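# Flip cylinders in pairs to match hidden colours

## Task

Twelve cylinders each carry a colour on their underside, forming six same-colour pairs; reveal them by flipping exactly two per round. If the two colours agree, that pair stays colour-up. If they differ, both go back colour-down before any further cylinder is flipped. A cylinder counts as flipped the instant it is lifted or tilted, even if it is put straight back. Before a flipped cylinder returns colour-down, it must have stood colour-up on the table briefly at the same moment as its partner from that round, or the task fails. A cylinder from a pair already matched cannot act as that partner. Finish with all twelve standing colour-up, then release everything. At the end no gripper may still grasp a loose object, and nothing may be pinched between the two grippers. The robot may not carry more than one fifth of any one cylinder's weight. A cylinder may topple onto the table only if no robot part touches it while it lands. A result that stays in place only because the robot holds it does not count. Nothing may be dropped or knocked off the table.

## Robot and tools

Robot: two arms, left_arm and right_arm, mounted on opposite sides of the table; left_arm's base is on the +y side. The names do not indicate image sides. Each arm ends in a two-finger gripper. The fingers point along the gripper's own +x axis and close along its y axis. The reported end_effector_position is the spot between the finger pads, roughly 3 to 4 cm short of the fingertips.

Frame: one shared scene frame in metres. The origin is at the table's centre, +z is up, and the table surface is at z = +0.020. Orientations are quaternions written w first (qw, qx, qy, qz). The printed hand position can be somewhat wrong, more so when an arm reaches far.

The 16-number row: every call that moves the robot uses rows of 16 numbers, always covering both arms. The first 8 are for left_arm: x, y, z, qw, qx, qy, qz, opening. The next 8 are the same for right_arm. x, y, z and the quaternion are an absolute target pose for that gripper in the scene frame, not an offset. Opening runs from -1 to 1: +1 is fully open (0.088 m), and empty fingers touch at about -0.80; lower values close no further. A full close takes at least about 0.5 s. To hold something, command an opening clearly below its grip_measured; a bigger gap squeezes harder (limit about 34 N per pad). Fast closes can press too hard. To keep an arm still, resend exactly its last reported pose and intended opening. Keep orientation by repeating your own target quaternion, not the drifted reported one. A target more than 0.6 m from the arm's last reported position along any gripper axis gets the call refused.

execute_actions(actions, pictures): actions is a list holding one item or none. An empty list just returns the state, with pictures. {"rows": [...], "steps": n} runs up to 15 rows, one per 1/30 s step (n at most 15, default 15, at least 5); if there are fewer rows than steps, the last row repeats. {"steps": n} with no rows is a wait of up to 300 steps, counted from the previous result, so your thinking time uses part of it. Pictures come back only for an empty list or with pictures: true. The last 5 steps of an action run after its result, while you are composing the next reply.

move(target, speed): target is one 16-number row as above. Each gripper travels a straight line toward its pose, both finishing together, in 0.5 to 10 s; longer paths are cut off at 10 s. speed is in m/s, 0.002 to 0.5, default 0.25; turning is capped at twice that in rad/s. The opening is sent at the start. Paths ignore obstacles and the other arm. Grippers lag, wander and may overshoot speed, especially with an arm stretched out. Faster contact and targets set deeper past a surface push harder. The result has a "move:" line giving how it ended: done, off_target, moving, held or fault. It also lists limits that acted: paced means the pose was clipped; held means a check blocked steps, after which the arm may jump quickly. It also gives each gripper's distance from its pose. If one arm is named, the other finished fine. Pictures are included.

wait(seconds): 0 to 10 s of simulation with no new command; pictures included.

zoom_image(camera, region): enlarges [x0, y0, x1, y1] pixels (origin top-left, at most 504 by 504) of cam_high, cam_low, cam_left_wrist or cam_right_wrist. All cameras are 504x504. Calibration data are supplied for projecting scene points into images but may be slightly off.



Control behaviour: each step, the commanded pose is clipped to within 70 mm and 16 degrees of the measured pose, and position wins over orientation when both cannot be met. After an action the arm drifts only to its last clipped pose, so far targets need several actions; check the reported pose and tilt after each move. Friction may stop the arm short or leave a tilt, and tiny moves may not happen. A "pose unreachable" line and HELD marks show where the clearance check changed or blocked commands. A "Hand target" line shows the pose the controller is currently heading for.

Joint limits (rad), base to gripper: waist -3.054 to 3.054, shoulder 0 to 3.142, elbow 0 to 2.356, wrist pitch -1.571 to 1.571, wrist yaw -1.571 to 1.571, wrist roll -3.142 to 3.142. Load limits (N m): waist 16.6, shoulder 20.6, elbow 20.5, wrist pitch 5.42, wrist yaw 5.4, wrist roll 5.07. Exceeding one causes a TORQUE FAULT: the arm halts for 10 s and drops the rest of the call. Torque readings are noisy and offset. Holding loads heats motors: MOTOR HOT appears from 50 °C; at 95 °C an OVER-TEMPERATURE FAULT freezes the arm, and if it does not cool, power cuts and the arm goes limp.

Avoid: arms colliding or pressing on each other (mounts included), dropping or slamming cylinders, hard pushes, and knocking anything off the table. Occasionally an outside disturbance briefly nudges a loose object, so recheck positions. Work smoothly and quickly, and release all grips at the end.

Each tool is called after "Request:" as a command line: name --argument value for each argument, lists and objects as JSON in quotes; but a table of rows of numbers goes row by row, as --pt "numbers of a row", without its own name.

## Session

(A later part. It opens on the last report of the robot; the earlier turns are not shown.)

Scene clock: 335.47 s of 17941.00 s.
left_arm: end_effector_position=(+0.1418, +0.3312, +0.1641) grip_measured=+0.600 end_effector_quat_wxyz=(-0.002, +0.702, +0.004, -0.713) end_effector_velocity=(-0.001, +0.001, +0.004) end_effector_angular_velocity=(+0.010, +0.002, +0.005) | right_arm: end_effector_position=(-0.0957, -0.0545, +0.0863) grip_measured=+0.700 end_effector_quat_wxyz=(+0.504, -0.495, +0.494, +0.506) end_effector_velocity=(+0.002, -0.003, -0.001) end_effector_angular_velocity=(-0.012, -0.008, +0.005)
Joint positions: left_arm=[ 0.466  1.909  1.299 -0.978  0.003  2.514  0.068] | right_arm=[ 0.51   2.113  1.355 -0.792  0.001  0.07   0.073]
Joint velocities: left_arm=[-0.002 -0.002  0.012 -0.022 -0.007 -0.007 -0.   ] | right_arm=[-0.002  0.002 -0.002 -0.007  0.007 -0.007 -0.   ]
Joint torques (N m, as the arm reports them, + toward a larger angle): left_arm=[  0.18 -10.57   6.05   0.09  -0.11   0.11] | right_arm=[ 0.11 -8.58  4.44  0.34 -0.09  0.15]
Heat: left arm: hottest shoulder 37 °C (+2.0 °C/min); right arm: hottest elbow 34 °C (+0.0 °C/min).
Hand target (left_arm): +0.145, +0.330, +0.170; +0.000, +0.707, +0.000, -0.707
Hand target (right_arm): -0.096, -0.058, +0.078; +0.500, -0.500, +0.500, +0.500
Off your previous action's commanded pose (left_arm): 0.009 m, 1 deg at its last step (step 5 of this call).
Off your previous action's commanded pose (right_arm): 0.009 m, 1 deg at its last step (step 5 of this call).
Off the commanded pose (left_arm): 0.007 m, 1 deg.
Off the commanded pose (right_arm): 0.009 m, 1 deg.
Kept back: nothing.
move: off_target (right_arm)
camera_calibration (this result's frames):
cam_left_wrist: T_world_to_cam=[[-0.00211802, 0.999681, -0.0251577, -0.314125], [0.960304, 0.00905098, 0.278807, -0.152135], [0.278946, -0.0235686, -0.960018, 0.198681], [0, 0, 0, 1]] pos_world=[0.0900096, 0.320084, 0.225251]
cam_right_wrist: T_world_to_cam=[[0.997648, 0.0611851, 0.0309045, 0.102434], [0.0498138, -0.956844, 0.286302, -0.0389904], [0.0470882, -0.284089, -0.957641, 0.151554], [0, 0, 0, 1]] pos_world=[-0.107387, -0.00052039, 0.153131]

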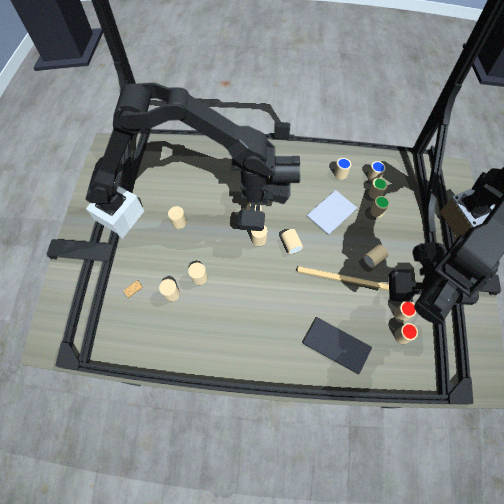

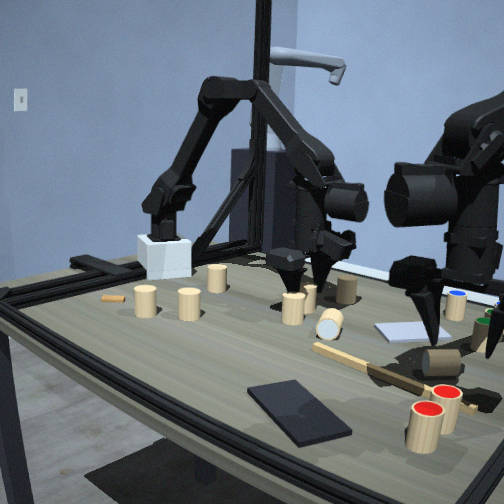

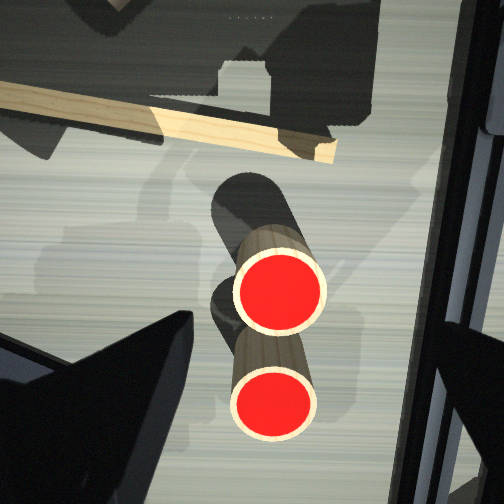

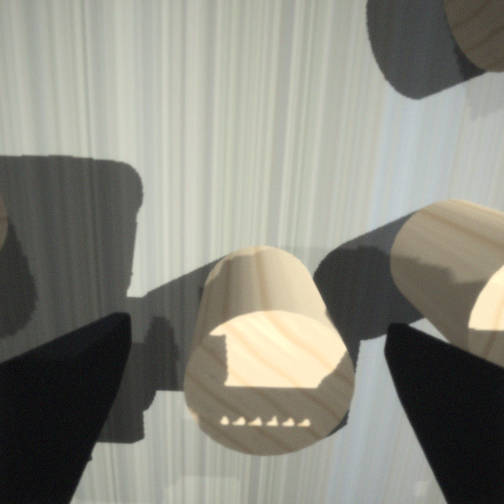

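Request:
execute_actions --actions '[{"rows":[[0.145,0.33,0.17,0,-0.707,0,0.707,0.6,-0.096,-0.058,0.078,0.5,-0.5,0.5,0.5,-0.4]],"steps":13}]'

Request:
move --target '[0.145,0.33,0.2,0,-0.707,0,0.707,0.6,-0.096,-0.058,0.17,0.5,-0.5,0.5,0.5,-0.4]'

Request:
move --target '[-0.003,0.09,0.31,0.5,0.5,-0.5,-0.5,0.8,0,-0.05,0.298,0.707,0,0,0.707,-0.4]' --speed 0.4

Request:
move --target '[-0.003,0.014,0.31,0.5,0.5,-0.5,-0.5,0.8,0,-0.05,0.298,0.707,0,0,0.707,-0.4]' --speed 0.15

Request:
execute_actions --actions '[{"rows":[[-0.003,0.014,0.31,0.5,0.5,-0.5,-0.5,-0.4,0,-0.05,0.298,0.707,0,0,0.707,-0.4]],"steps":15}]'

Request:
execute_actions --actions '[{"rows":[[-0.003,0.014,0.31,0.5,0.5,-0.5,-0.5,-0.4,0,-0.05,0.298,0.707,0,0,0.707,0.8]],"steps":10}]'

Request:
move --target '[-0.003,0.06,0.31,0.5,0.5,-0.5,-0.5,-0.4,0,-0.11,0.3,0.707,0,0,0.707,0.8]'

Request:
move --target '[0.255,0.33,0.17,0,-0.707,0,0.707,-0.4,0.05,-0.2,0.18,0.5,-0.5,0.5,0.5,0.7]' --speed 0.4

Scene clock: 337.17 s of 17941.00 s.
left_arm: end_effector_position=(+0.1419, +0.3312, +0.1644) grip_measured=+0.600 end_effector_quat_wxyz=(-0.002, +0.701, +0.004, -0.713) end_effector_velocity=(-0.003, +0.002, -0.001) end_effector_angular_velocity=(+0.013, +0.006, +0.005) | right_arm: end_effector_position=(-0.0958, -0.0549, +0.0842) grip_measured=+0.023 end_effector_quat_wxyz=(+0.503, -0.496, +0.495, +0.505) end_effector_velocity=(-0.000, +0.001, +0.000) end_effector_angular_velocity=(+0.007, +0.008, +0.005)
Joint positions: left_arm=[ 0.466  1.909  1.3   -0.98   0.003  2.515  0.068] | right_arm=[ 0.51   2.118  1.355 -0.791  0.     0.071  0.04 ]
Joint velocities: left_arm=[-0.002 -0.002 -0.007 -0.007 -0.007 -0.007  0.   ] | right_arm=[-0.002 -0.002 -0.002  0.007 -0.007 -0.007 -0.   ]
Joint torques (N m, as the arm reports them, + toward a larger angle): left_arm=[ -0.23 -10.18   6.2    0.11  -0.06   0.12] | right_arm=[ 0.09 -9.23  4.43  0.27 -0.05  0.13]
Heat: left arm: hottest shoulder 37 °C (+2.0 °C/min); right arm: hottest elbow 34 °C (+0.0 °C/min).
Steps of this call (steps 1 to 43: nothing new was sent; steps 44 to 51: the first 8 steps of this action). Readings (end_effector_position):
44: left_arm (+0.1418, +0.3313, +0.1643) | right_arm (-0.0957, -0.0544, +0.0860)
45: left_arm (+0.1418, +0.3313, +0.1643) | right_arm (-0.0956, -0.0545, +0.0858)
47: left_arm (+0.1418, +0.3313, +0.1643) | right_arm (-0.0956, -0.0547, +0.0849)
51: the state above

Scene clock: 338.33 s of 17941.00 s.
left_arm: end_effector_position=(+0.1421, +0.3310, +0.1941) grip_measured=+0.600 end_effector_quat_wxyz=(-0.002, +0.701, +0.004, -0.713) end_effector_velocity=(-0.003, +0.003, +0.001) end_effector_angular_velocity=(+0.016, +0.010, +0.005) | right_arm: end_effector_position=(-0.0955, -0.0593, +0.1648) grip_measured=+0.023 end_effector_quat_wxyz=(+0.496, -0.504, +0.502, +0.497) end_effector_velocity=(-0.002, -0.003, +0.004) end_effector_angular_velocity=(-0.008, +0.007, +0.024)
Joint positions: left_arm=[ 0.466  1.877  1.38  -1.093  0.003  2.515  0.068] | right_arm=[ 0.51   2.012  1.537 -1.108  0.     0.071  0.04 ]
Joint velocities: left_arm=[-0.002 -0.002  0.002 -0.022 -0.007 -0.007  0.   ] | right_arm=[ 0.002 -0.007  0.007 -0.022 -0.007 -0.022 -0.   ]
Joint torques (N m, as the arm reports them, + toward a larger angle): left_arm=[  0.39 -10.34   6.11   0.04  -0.05   0.12] | right_arm=[  0.09 -11.63   7.13  -0.11  -0.06   0.13]
Heat: left arm: hottest shoulder 37 °C (+2.0 °C/min); right arm: hottest elbow 34 °C (+0.0 °C/min).
Hand target (left_arm): +0.145, +0.330, +0.200; -0.000, +0.707, +0.000, -0.707
Hand target (right_arm): -0.096, -0.057, +0.170; +0.500, -0.500, +0.500, +0.500
Off your previous action's commanded pose (left_arm): 0.007 m, 1 deg at its last step (step 5 of this call).
Off your previous action's commanded pose (right_arm): 0.007 m, 1 deg at its last step (step 5 of this call).
Off the commanded pose (left_arm): 0.007 m, 1 deg.
Off the commanded pose (right_arm): 0.005 m, 1 deg.
Kept back: nothing.
move: done
camera_calibration (this result's frames):
cam_left_wrist: T_world_to_cam=[[-0.00175984, 0.999698, -0.0244926, -0.313338], [0.960567, 0.00849995, 0.277918, -0.160471], [0.278043, -0.0230377, -0.960292, 0.227408], [0, 0, 0, 1]] pos_world=[0.0903629, 0.319846, 0.255301]
cam_right_wrist: T_world_to_cam=[[0.997629, 0.0618579, 0.0301742, 0.10028], [0.0490364, -0.946472, 0.319038, -0.0708858], [0.0482941, -0.316802, -0.947261, 0.221806], [0, 0, 0, 1]] pos_world=[-0.107278, -0.00302595, 0.229698]

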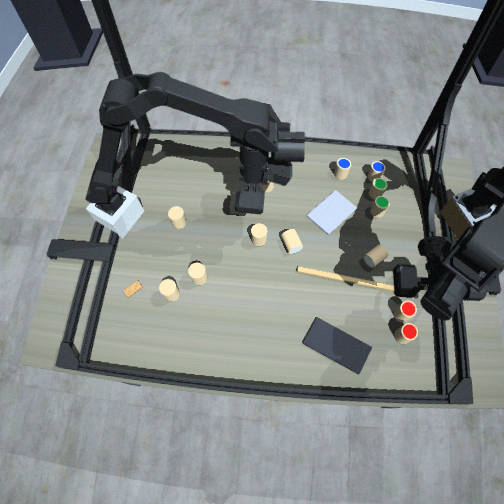

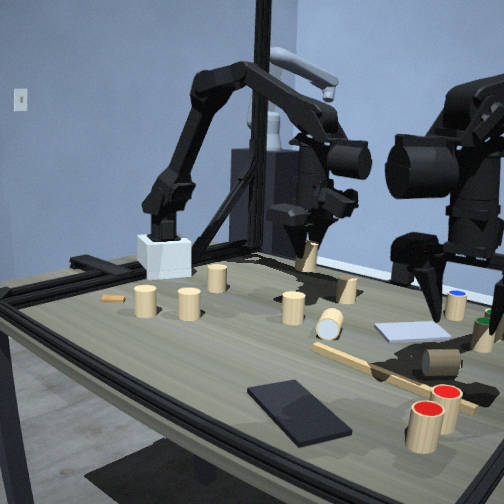

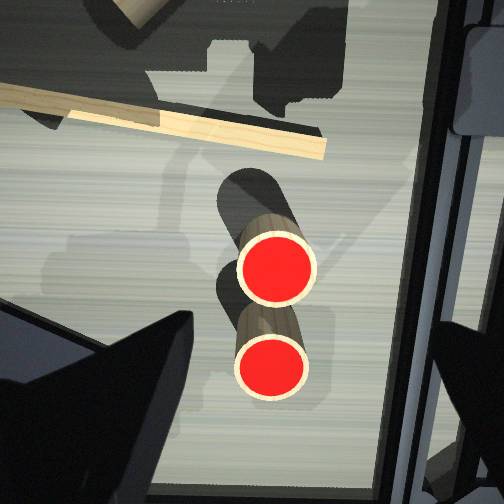

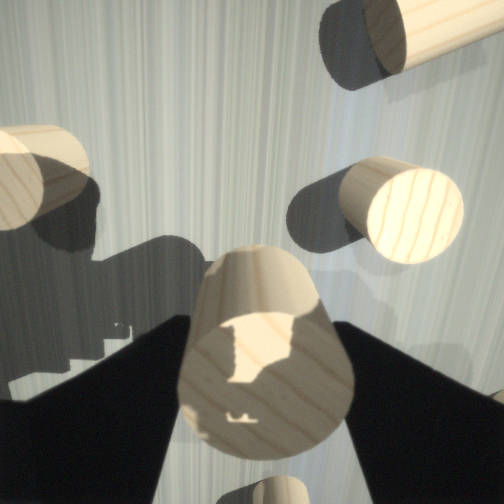

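Scene clock: 340.97 s of 17941.00 s.
left_arm: end_effector_position=(-0.0043, +0.0912, +0.3219) grip_measured=+0.800 end_effector_quat_wxyz=(+0.499, +0.497, -0.509, -0.495) end_effector_velocity=(-0.004, -0.001, +0.000) end_effector_angular_velocity=(-0.011, +0.017, -0.015) | right_arm: end_effector_position=(-0.0008, -0.0480, +0.3027) grip_measured=+0.023 end_effector_quat_wxyz=(+0.711, -0.000, -0.007, +0.703) end_effector_velocity=(+0.004, -0.000, -0.004) end_effector_angular_velocity=(-0.007, -0.005, -0.005)
Joint positions: left_arm=[-0.056  1.722  0.756  0.983  0.433  1.576  0.078] | right_arm=[ 0.165  1.437  0.488  0.96  -0.261 -0.008  0.04 ]
Joint velocities: left_arm=[-0.007  0.007 -0.002  0.022  0.007 -0.022 -0.   ] | right_arm=[-0.012  0.012 -0.002  0.007 -0.007 -0.007  0.   ]
Joint torques (N m, as the arm reports them, + toward a larger angle): left_arm=[-0.29 -6.36  4.55  1.8  -0.14 -0.18] | right_arm=[-0.32 -5.23  4.97  1.63 -0.13  0.2 ]
Heat: left arm: hottest shoulder 37 °C (+2.0 °C/min); right arm: hottest elbow 34 °C (+0.0 °C/min).
Hand target (left_arm): -0.006, +0.092, +0.312; +0.497, +0.498, -0.501, -0.503
Hand target (right_arm): -0.000, -0.049, +0.297; +0.711, -0.001, -0.001, +0.703
Off the commanded pose (left_arm): 0.012 m, 1 deg.
Off the commanded pose (right_arm): 0.005 m, 1 deg.
Kept back: nothing.
move: off_target (left_arm)
camera_calibration (this result's frames):
cam_left_wrist: T_world_to_cam=[[0.012372, -0.0498344, -0.998681, 0.338669], [0.958548, 0.284922, -0.00234281, 0.0116977], [0.284662, -0.957255, 0.0512938, 0.144974], [0, 0, 0, 1]] pos_world=[-0.0566715, 0.152321, 0.330813]
cam_right_wrist: T_world_to_cam=[[0.996776, -0.0413011, 0.0687903, -0.0156863], [0.0534424, -0.297745, -0.953148, 0.307323], [0.059848, 0.953752, -0.294578, 0.214907], [0, 0, 0, 1]] pos_world=[-0.0136502, -0.114112, 0.35731]

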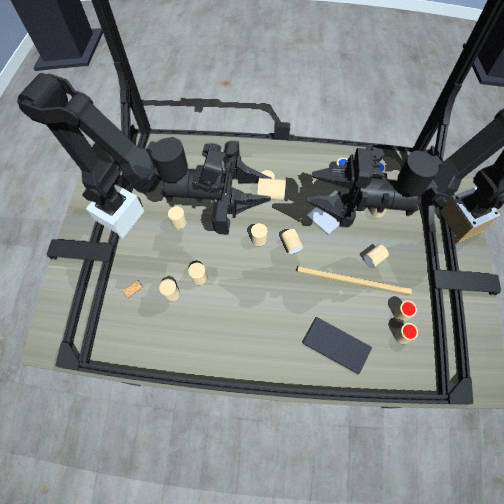

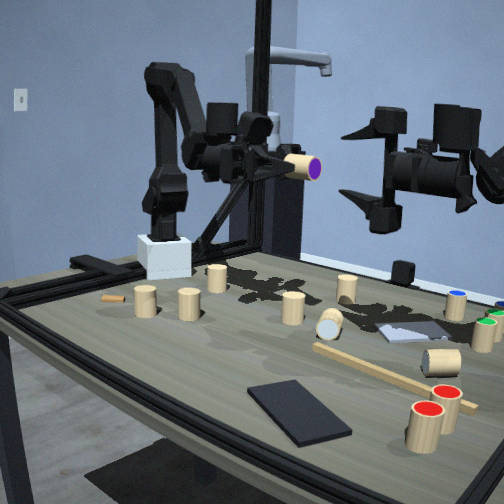

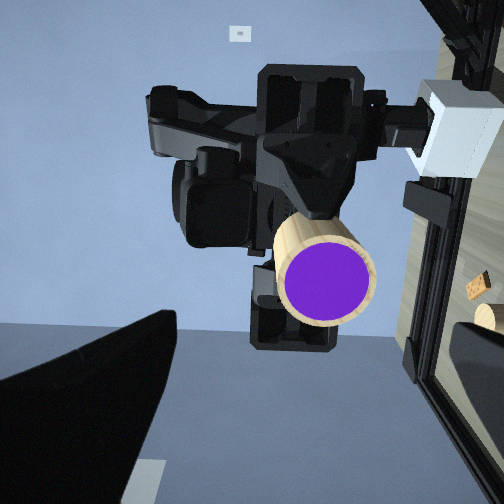

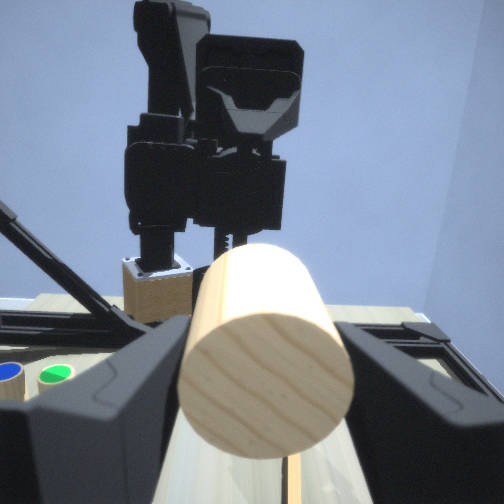

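Scene clock: 342.03 s of 17941.00 s.
left_arm: end_effector_position=(-0.0031, +0.0179, +0.3140) grip_measured=+0.800 end_effector_quat_wxyz=(+0.501, +0.499, -0.503, -0.497) end_effector_velocity=(-0.002, -0.003, -0.002) end_effector_angular_velocity=(+0.007, +0.010, -0.000) | right_arm: end_effector_position=(-0.0004, -0.0487, +0.3024) grip_measured=+0.023 end_effector_quat_wxyz=(+0.707, +0.001, -0.006, +0.707) end_effector_velocity=(+0.002, -0.000, -0.000) end_effector_angular_velocity=(+0.002, -0.023, -0.010)
Joint positions: left_arm=[-0.135  1.955  1.043  0.92   0.344  1.573  0.078] | right_arm=[ 0.156  1.437  0.487  0.96  -0.281 -0.005  0.04 ]
Joint velocities: left_arm=[-0.007  0.007  0.007 -0.007 -0.007 -0.007 -0.   ] | right_arm=[-0.002  0.002 -0.002  0.007  0.007 -0.022 -0.   ]
Joint torques (N m, as the arm reports them, + toward a larger angle): left_arm=[-0.42 -8.03  7.08  1.45 -0.05 -0.17] | right_arm=[-0.31 -5.82  4.99  1.48 -0.13  0.19]
Heat: left arm: hottest shoulder 37 °C (+2.0 °C/min); right arm: hottest elbow 34 °C (+0.0 °C/min).
Hand target (left_arm): -0.003, +0.014, +0.310; +0.500, +0.500, -0.500, -0.500
Hand target (right_arm): -0.000, -0.050, +0.298; +0.707, +0.000, -0.000, +0.707
Off the commanded pose (left_arm): 0.006 m, 1 deg.
Off the commanded pose (right_arm): 0.005 m, 1 deg.
Kept back: nothing.
move: done
camera_calibration (this result's frames):
cam_left_wrist: T_world_to_cam=[[0.00571335, -0.0409999, -0.999143, 0.327046], [0.955878, 0.293691, -0.00658569, 0.0326034], [0.29371, -0.955021, 0.0408688, 0.078084], [0, 0, 0, 1]] pos_world=[-0.0559674, 0.0784053, 0.323789]
cam_right_wrist: T_world_to_cam=[[0.997346, -0.0302172, 0.0662385, -0.014747], [0.0542895, -0.297538, -0.953165, 0.306888], [0.0485105, 0.954232, -0.295108, 0.215657], [0, 0, 0, 1]] pos_world=[-0.0124145, -0.114922, 0.357134]

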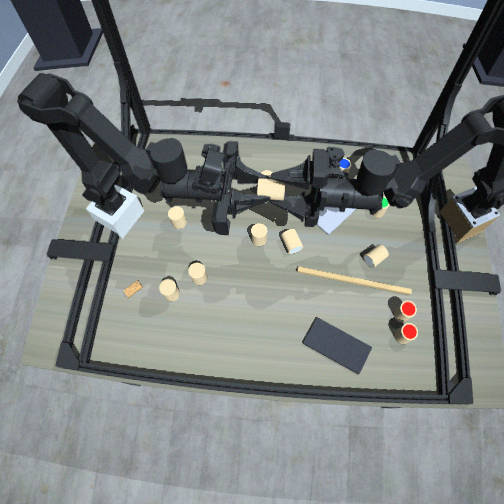

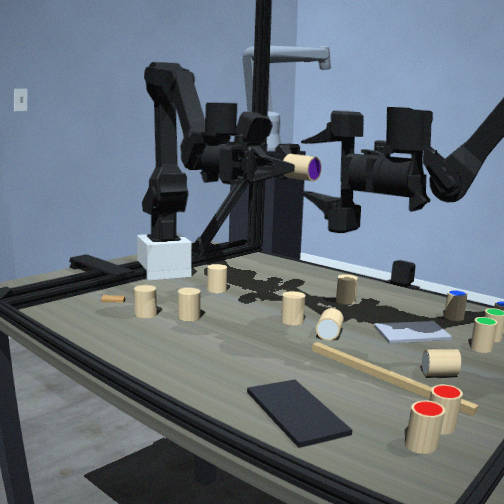

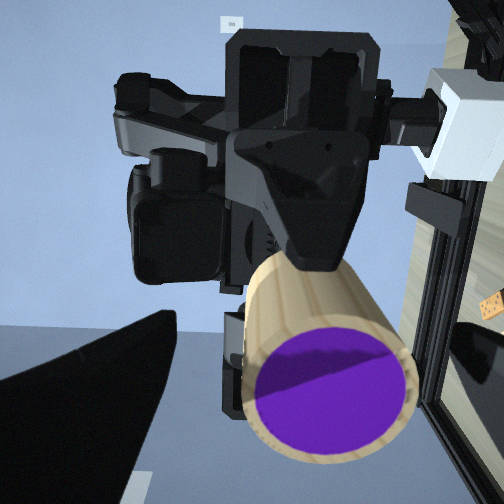

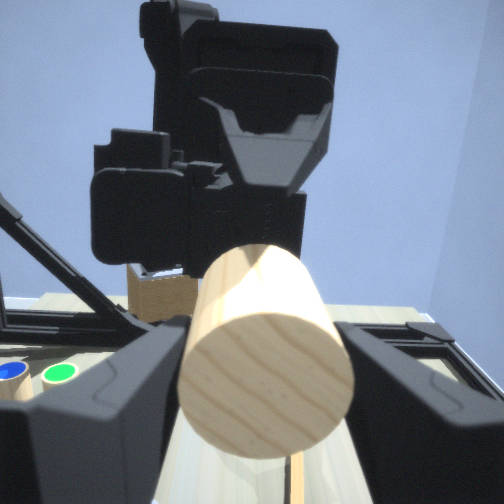

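Scene clock: 342.37 s of 17941.00 s.
left_arm: end_effector_position=(-0.0032, +0.0175, +0.3136) grip_measured=+0.020 end_effector_quat_wxyz=(+0.500, +0.500, -0.503, -0.497) end_effector_velocity=(-0.001, +0.001, -0.000) end_effector_angular_velocity=(-0.002, +0.021, +0.005) | right_arm: end_effector_position=(-0.0003, -0.0488, +0.3023) grip_measured=+0.023 end_effector_quat_wxyz=(+0.707, +0.001, -0.006, +0.707) end_effector_velocity=(-0.002, +0.000, -0.003) end_effector_angular_velocity=(-0.016, -0.003, +0.010)
Joint positions: left_arm=[-0.135  1.956  1.045  0.918  0.344  1.573  0.04 ] | right_arm=[ 0.156  1.437  0.487  0.96  -0.281 -0.005  0.04 ]
Joint velocities: left_arm=[-0.002 -0.002 -0.007  0.007 -0.007 -0.022 -0.   ] | right_arm=[ 0.002 -0.002  0.002 -0.022 -0.007 -0.007 -0.   ]
Joint torques (N m, as the arm reports them, + toward a larger angle): left_arm=[-0.14 -8.35  6.94  1.52 -0.14 -0.09] | right_arm=[-0.3  -5.81  4.99  1.45 -0.12  0.18]
Heat: left arm: hottest shoulder 37 °C (+2.0 °C/min); right arm: hottest elbow 34 °C (+0.0 °C/min).
Steps of this call (steps 1 to 10: the first 10 steps of this action). Readings (end_effector_position):
1: left_arm (-0.0033, +0.0177, +0.3139) | right_arm (-0.0004, -0.0487, +0.3024)
2: left_arm (-0.0033, +0.0176, +0.3138) | right_arm (-0.0004, -0.0487, +0.3024)
4: left_arm (-0.0032, +0.0176, +0.3137) | right_arm (-0.0004, -0.0488, +0.3023)
8: left_arm (-0.0032, +0.0175, +0.3136) | right_arm (-0.0004, -0.0488, +0.3023)
10: the state above

Scene clock: 342.70 s of 17941.00 s.
left_arm: end_effector_position=(-0.0031, +0.0174, +0.3129) grip_measured=+0.020 end_effector_quat_wxyz=(+0.500, +0.500, -0.502, -0.498) end_effector_velocity=(+0.003, -0.001, -0.017) end_effector_angular_velocity=(+0.053, +0.026, +0.010) | right_arm: end_effector_position=(-0.0004, -0.0488, +0.3023) grip_measured=+0.189 end_effector_quat_wxyz=(+0.707, +0.001, -0.006, +0.707) end_effector_velocity=(-0.003, -0.001, -0.002) end_effector_angular_velocity=(-0.007, -0.006, +0.019)
Joint positions: left_arm=[-0.135  1.957  1.045  0.917  0.344  1.573  0.04 ] | right_arm=[ 0.156  1.437  0.487  0.96  -0.281 -0.005  0.048]
Joint velocities: left_arm=[ 0.002  0.017 -0.002 -0.037 -0.007 -0.007 -0.   ] | right_arm=[-0.002 -0.002 -0.002 -0.007 -0.022 -0.007  0.161]
Joint torques (N m, as the arm reports them, + toward a larger angle): left_arm=[-0.29 -8.54  6.71  1.6  -0.08 -0.07] | right_arm=[-0.28 -5.79  5.03  1.47 -0.13  0.18]
Heat: left arm: hottest shoulder 37 °C (+2.0 °C/min); right arm: hottest elbow 34 °C (+0.0 °C/min).
Off your previous action's commanded pose (left_arm): 0.005 m, 0 deg at its last step (step 5 of this call).
Off your previous action's commanded pose (right_arm): 0.004 m, 1 deg at its last step (step 5 of this call).
Steps of this call (steps 1 to 5: the last 5 steps of your previous action; steps 6 to 10: the first 5 steps of this action). Readings (end_effector_position):
6: left_arm (-0.0032, +0.0175, +0.3136) | right_arm (-0.0004, -0.0488, +0.3023)
7: left_arm (-0.0032, +0.0175, +0.3136) | right_arm (-0.0004, -0.0488, +0.3023)
9: left_arm (-0.0031, +0.0175, +0.3132) | right_arm (-0.0004, -0.0488, +0.3023)
10: the state above

Scene clock: 344.23 s of 17941.00 s.
left_arm: end_effector_position=(-0.0027, +0.0564, +0.3072) grip_measured=+0.019 end_effector_quat_wxyz=(+0.499, +0.501, -0.498, -0.502) end_effector_velocity=(-0.003, +0.001, -0.002) end_effector_angular_velocity=(+0.016, +0.028, +0.000) | right_arm: end_effector_position=(+0.0003, -0.1072, +0.3036) grip_measured=+0.800 end_effector_quat_wxyz=(+0.707, +0.001, -0.006, +0.707) end_effector_velocity=(+0.002, -0.004, -0.002) end_effector_angular_velocity=(-0.016, +0.013, -0.005)
Joint positions: left_arm=[-0.096  1.854  0.877  0.97   0.383  1.573  0.04 ] | right_arm=[ 0.067  1.153  0.312  0.85  -0.37  -0.004  0.078]
Joint velocities: left_arm=[-0.007 -0.012 -0.007 -0.022 -0.007 -0.022 -0.   ] | right_arm=[-0.012 -0.027 -0.007 -0.037 -0.007  0.007 -0.   ]
Joint torques (N m, as the arm reports them, + toward a larger angle): left_arm=[  0.3  -11.06   4.72   1.86   0.13  -0.15] | right_arm=[-0.23 -5.02  5.15  1.12 -0.13  0.18]
Heat: left arm: hottest shoulder 37 °C (+2.0 °C/min); right arm: hottest elbow 34 °C (+0.0 °C/min).
Hand target (left_arm): -0.003, +0.060, +0.310; +0.500, +0.500, -0.500, -0.500
Hand target (right_arm): -0.000, -0.110, +0.300; +0.707, +0.001, -0.000, +0.707
Off your previous action's commanded pose (left_arm): 0.004 m, 0 deg at its last step (step 5 of this call).
Off your previous action's commanded pose (right_arm): 0.004 m, 1 deg at its last step (step 5 of this call).
Off the commanded pose (left_arm): 0.005 m, 0 deg.
Off the commanded pose (right_arm): 0.005 m, 1 deg.
Kept back: nothing.
move: done
camera_calibration (this result's frames):
cam_left_wrist: T_world_to_cam=[[0.0000731801, -0.0270951, -0.999633, 0.321182], [0.955837, 0.293791, -0.00789325, 0.021228], [0.293897, -0.955486, 0.02592, 0.119673], [0, 0, 0, 1]] pos_world=[-0.0554857, 0.116812, 0.318129]
cam_right_wrist: T_world_to_cam=[[0.997417, -0.030118, 0.0652138, -0.0169485], [0.0532741, -0.298835, -0.952817, 0.290378], [0.048185, 0.95383, -0.296458, 0.272126], [0, 0, 0, 1]] pos_world=[-0.0116774, -0.173297, 0.358457]

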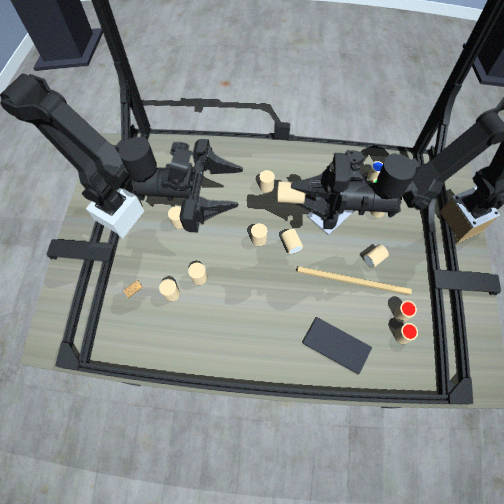

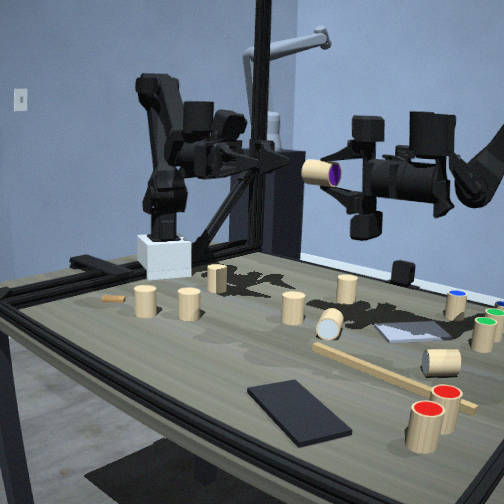

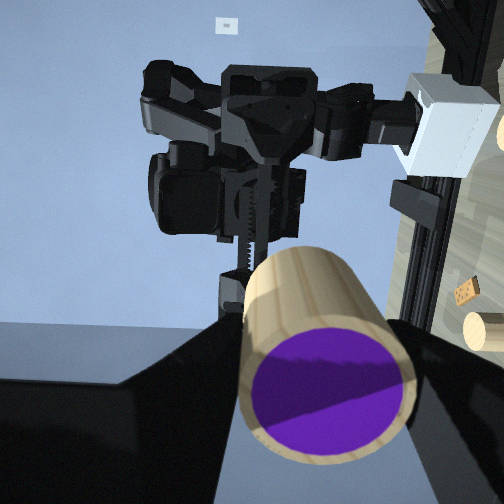

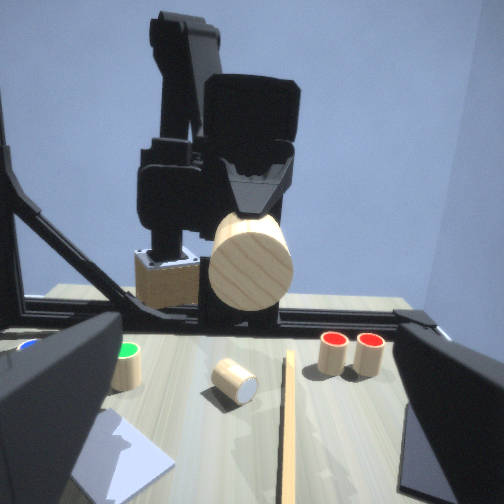

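Scene clock: 346.87 s of 17941.00 s.
left_arm: end_effector_position=(+0.2558, +0.3288, +0.1719) grip_measured=+0.017 end_effector_quat_wxyz=(+0.007, +0.710, +0.000, -0.704) end_effector_velocity=(+0.002, +0.002, -0.002) end_effector_angular_velocity=(+0.023, -0.003, +0.005) | right_arm: end_effector_position=(+0.0490, -0.2027, +0.1813) grip_measured=+0.700 end_effector_quat_wxyz=(+0.498, -0.499, +0.499, +0.505) end_effector_velocity=(-0.001, -0.002, -0.001) end_effector_angular_velocity=(-0.014, -0.001, +0.010)
Joint positions: left_arm=[ 0.615  2.251  1.852 -1.161  0.005  2.654  0.04 ] | right_arm=[-0.037  1.554  1.043 -1.059 -0.009 -0.48   0.073]
Joint velocities: left_arm=[-0.002  0.012  0.012 -0.007 -0.022 -0.007  0.   ] | right_arm=[ 0.002  0.002 -0.002 -0.007  0.007 -0.007 -0.   ]
Joint torques (N m, as the arm reports them, + toward a larger angle): left_arm=[ 0.02 -9.92  6.6   0.07 -0.03  0.1 ] | right_arm=[ 0.25 -5.63  7.   -0.11 -0.01 -0.07]
Heat: left arm: hottest shoulder 37 °C (+2.0 °C/min); right arm: hottest elbow 34 °C (+0.0 °C/min).
Hand target (left_arm): +0.258, +0.329, +0.168; +0.004, +0.708, +0.002, -0.706
Hand target (right_arm): +0.050, -0.201, +0.181; +0.496, -0.501, +0.499, +0.504
Off the commanded pose (left_arm): 0.002 m, 1 deg.
Off the commanded pose (right_arm): 0.003 m, 1 deg.
Kept back: nothing.
move: done
camera_calibration (this result's frames):
cam_left_wrist: T_world_to_cam=[[-0.0104531, 0.99902, -0.0429984, -0.30582], [0.953287, 0.0229381, 0.301194, -0.270333], [0.301885, -0.0378414, -0.952593, 0.171872], [0, 0, 0, 1]] pos_world=[0.202622, 0.318225, 0.231997]
cam_right_wrist: T_world_to_cam=[[0.997659, 0.0643974, 0.0229936, -0.0336898], [0.0544746, -0.951757, 0.30198, -0.217259], [0.041331, -0.30002, -0.953037, 0.189798], [0, 0, 0, 1]] pos_world=[0.0376015, -0.147665, 0.247267]

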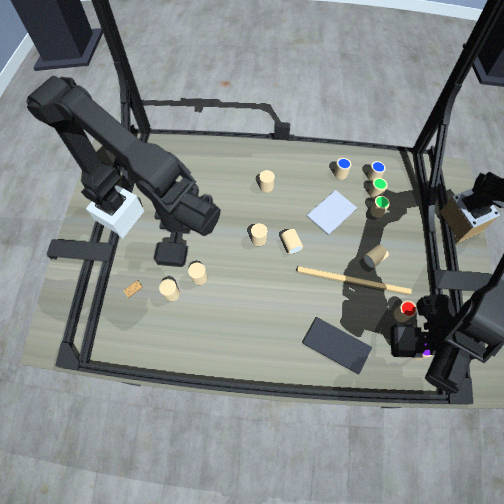

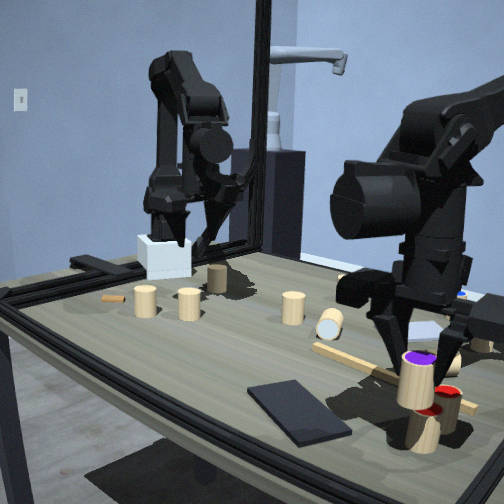

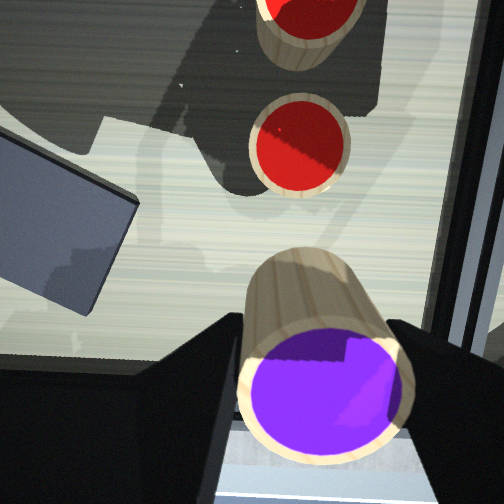

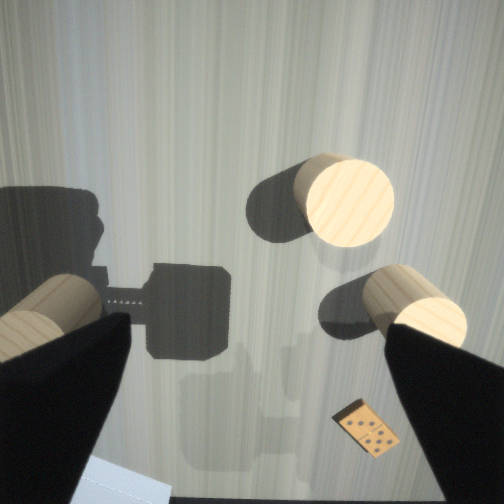

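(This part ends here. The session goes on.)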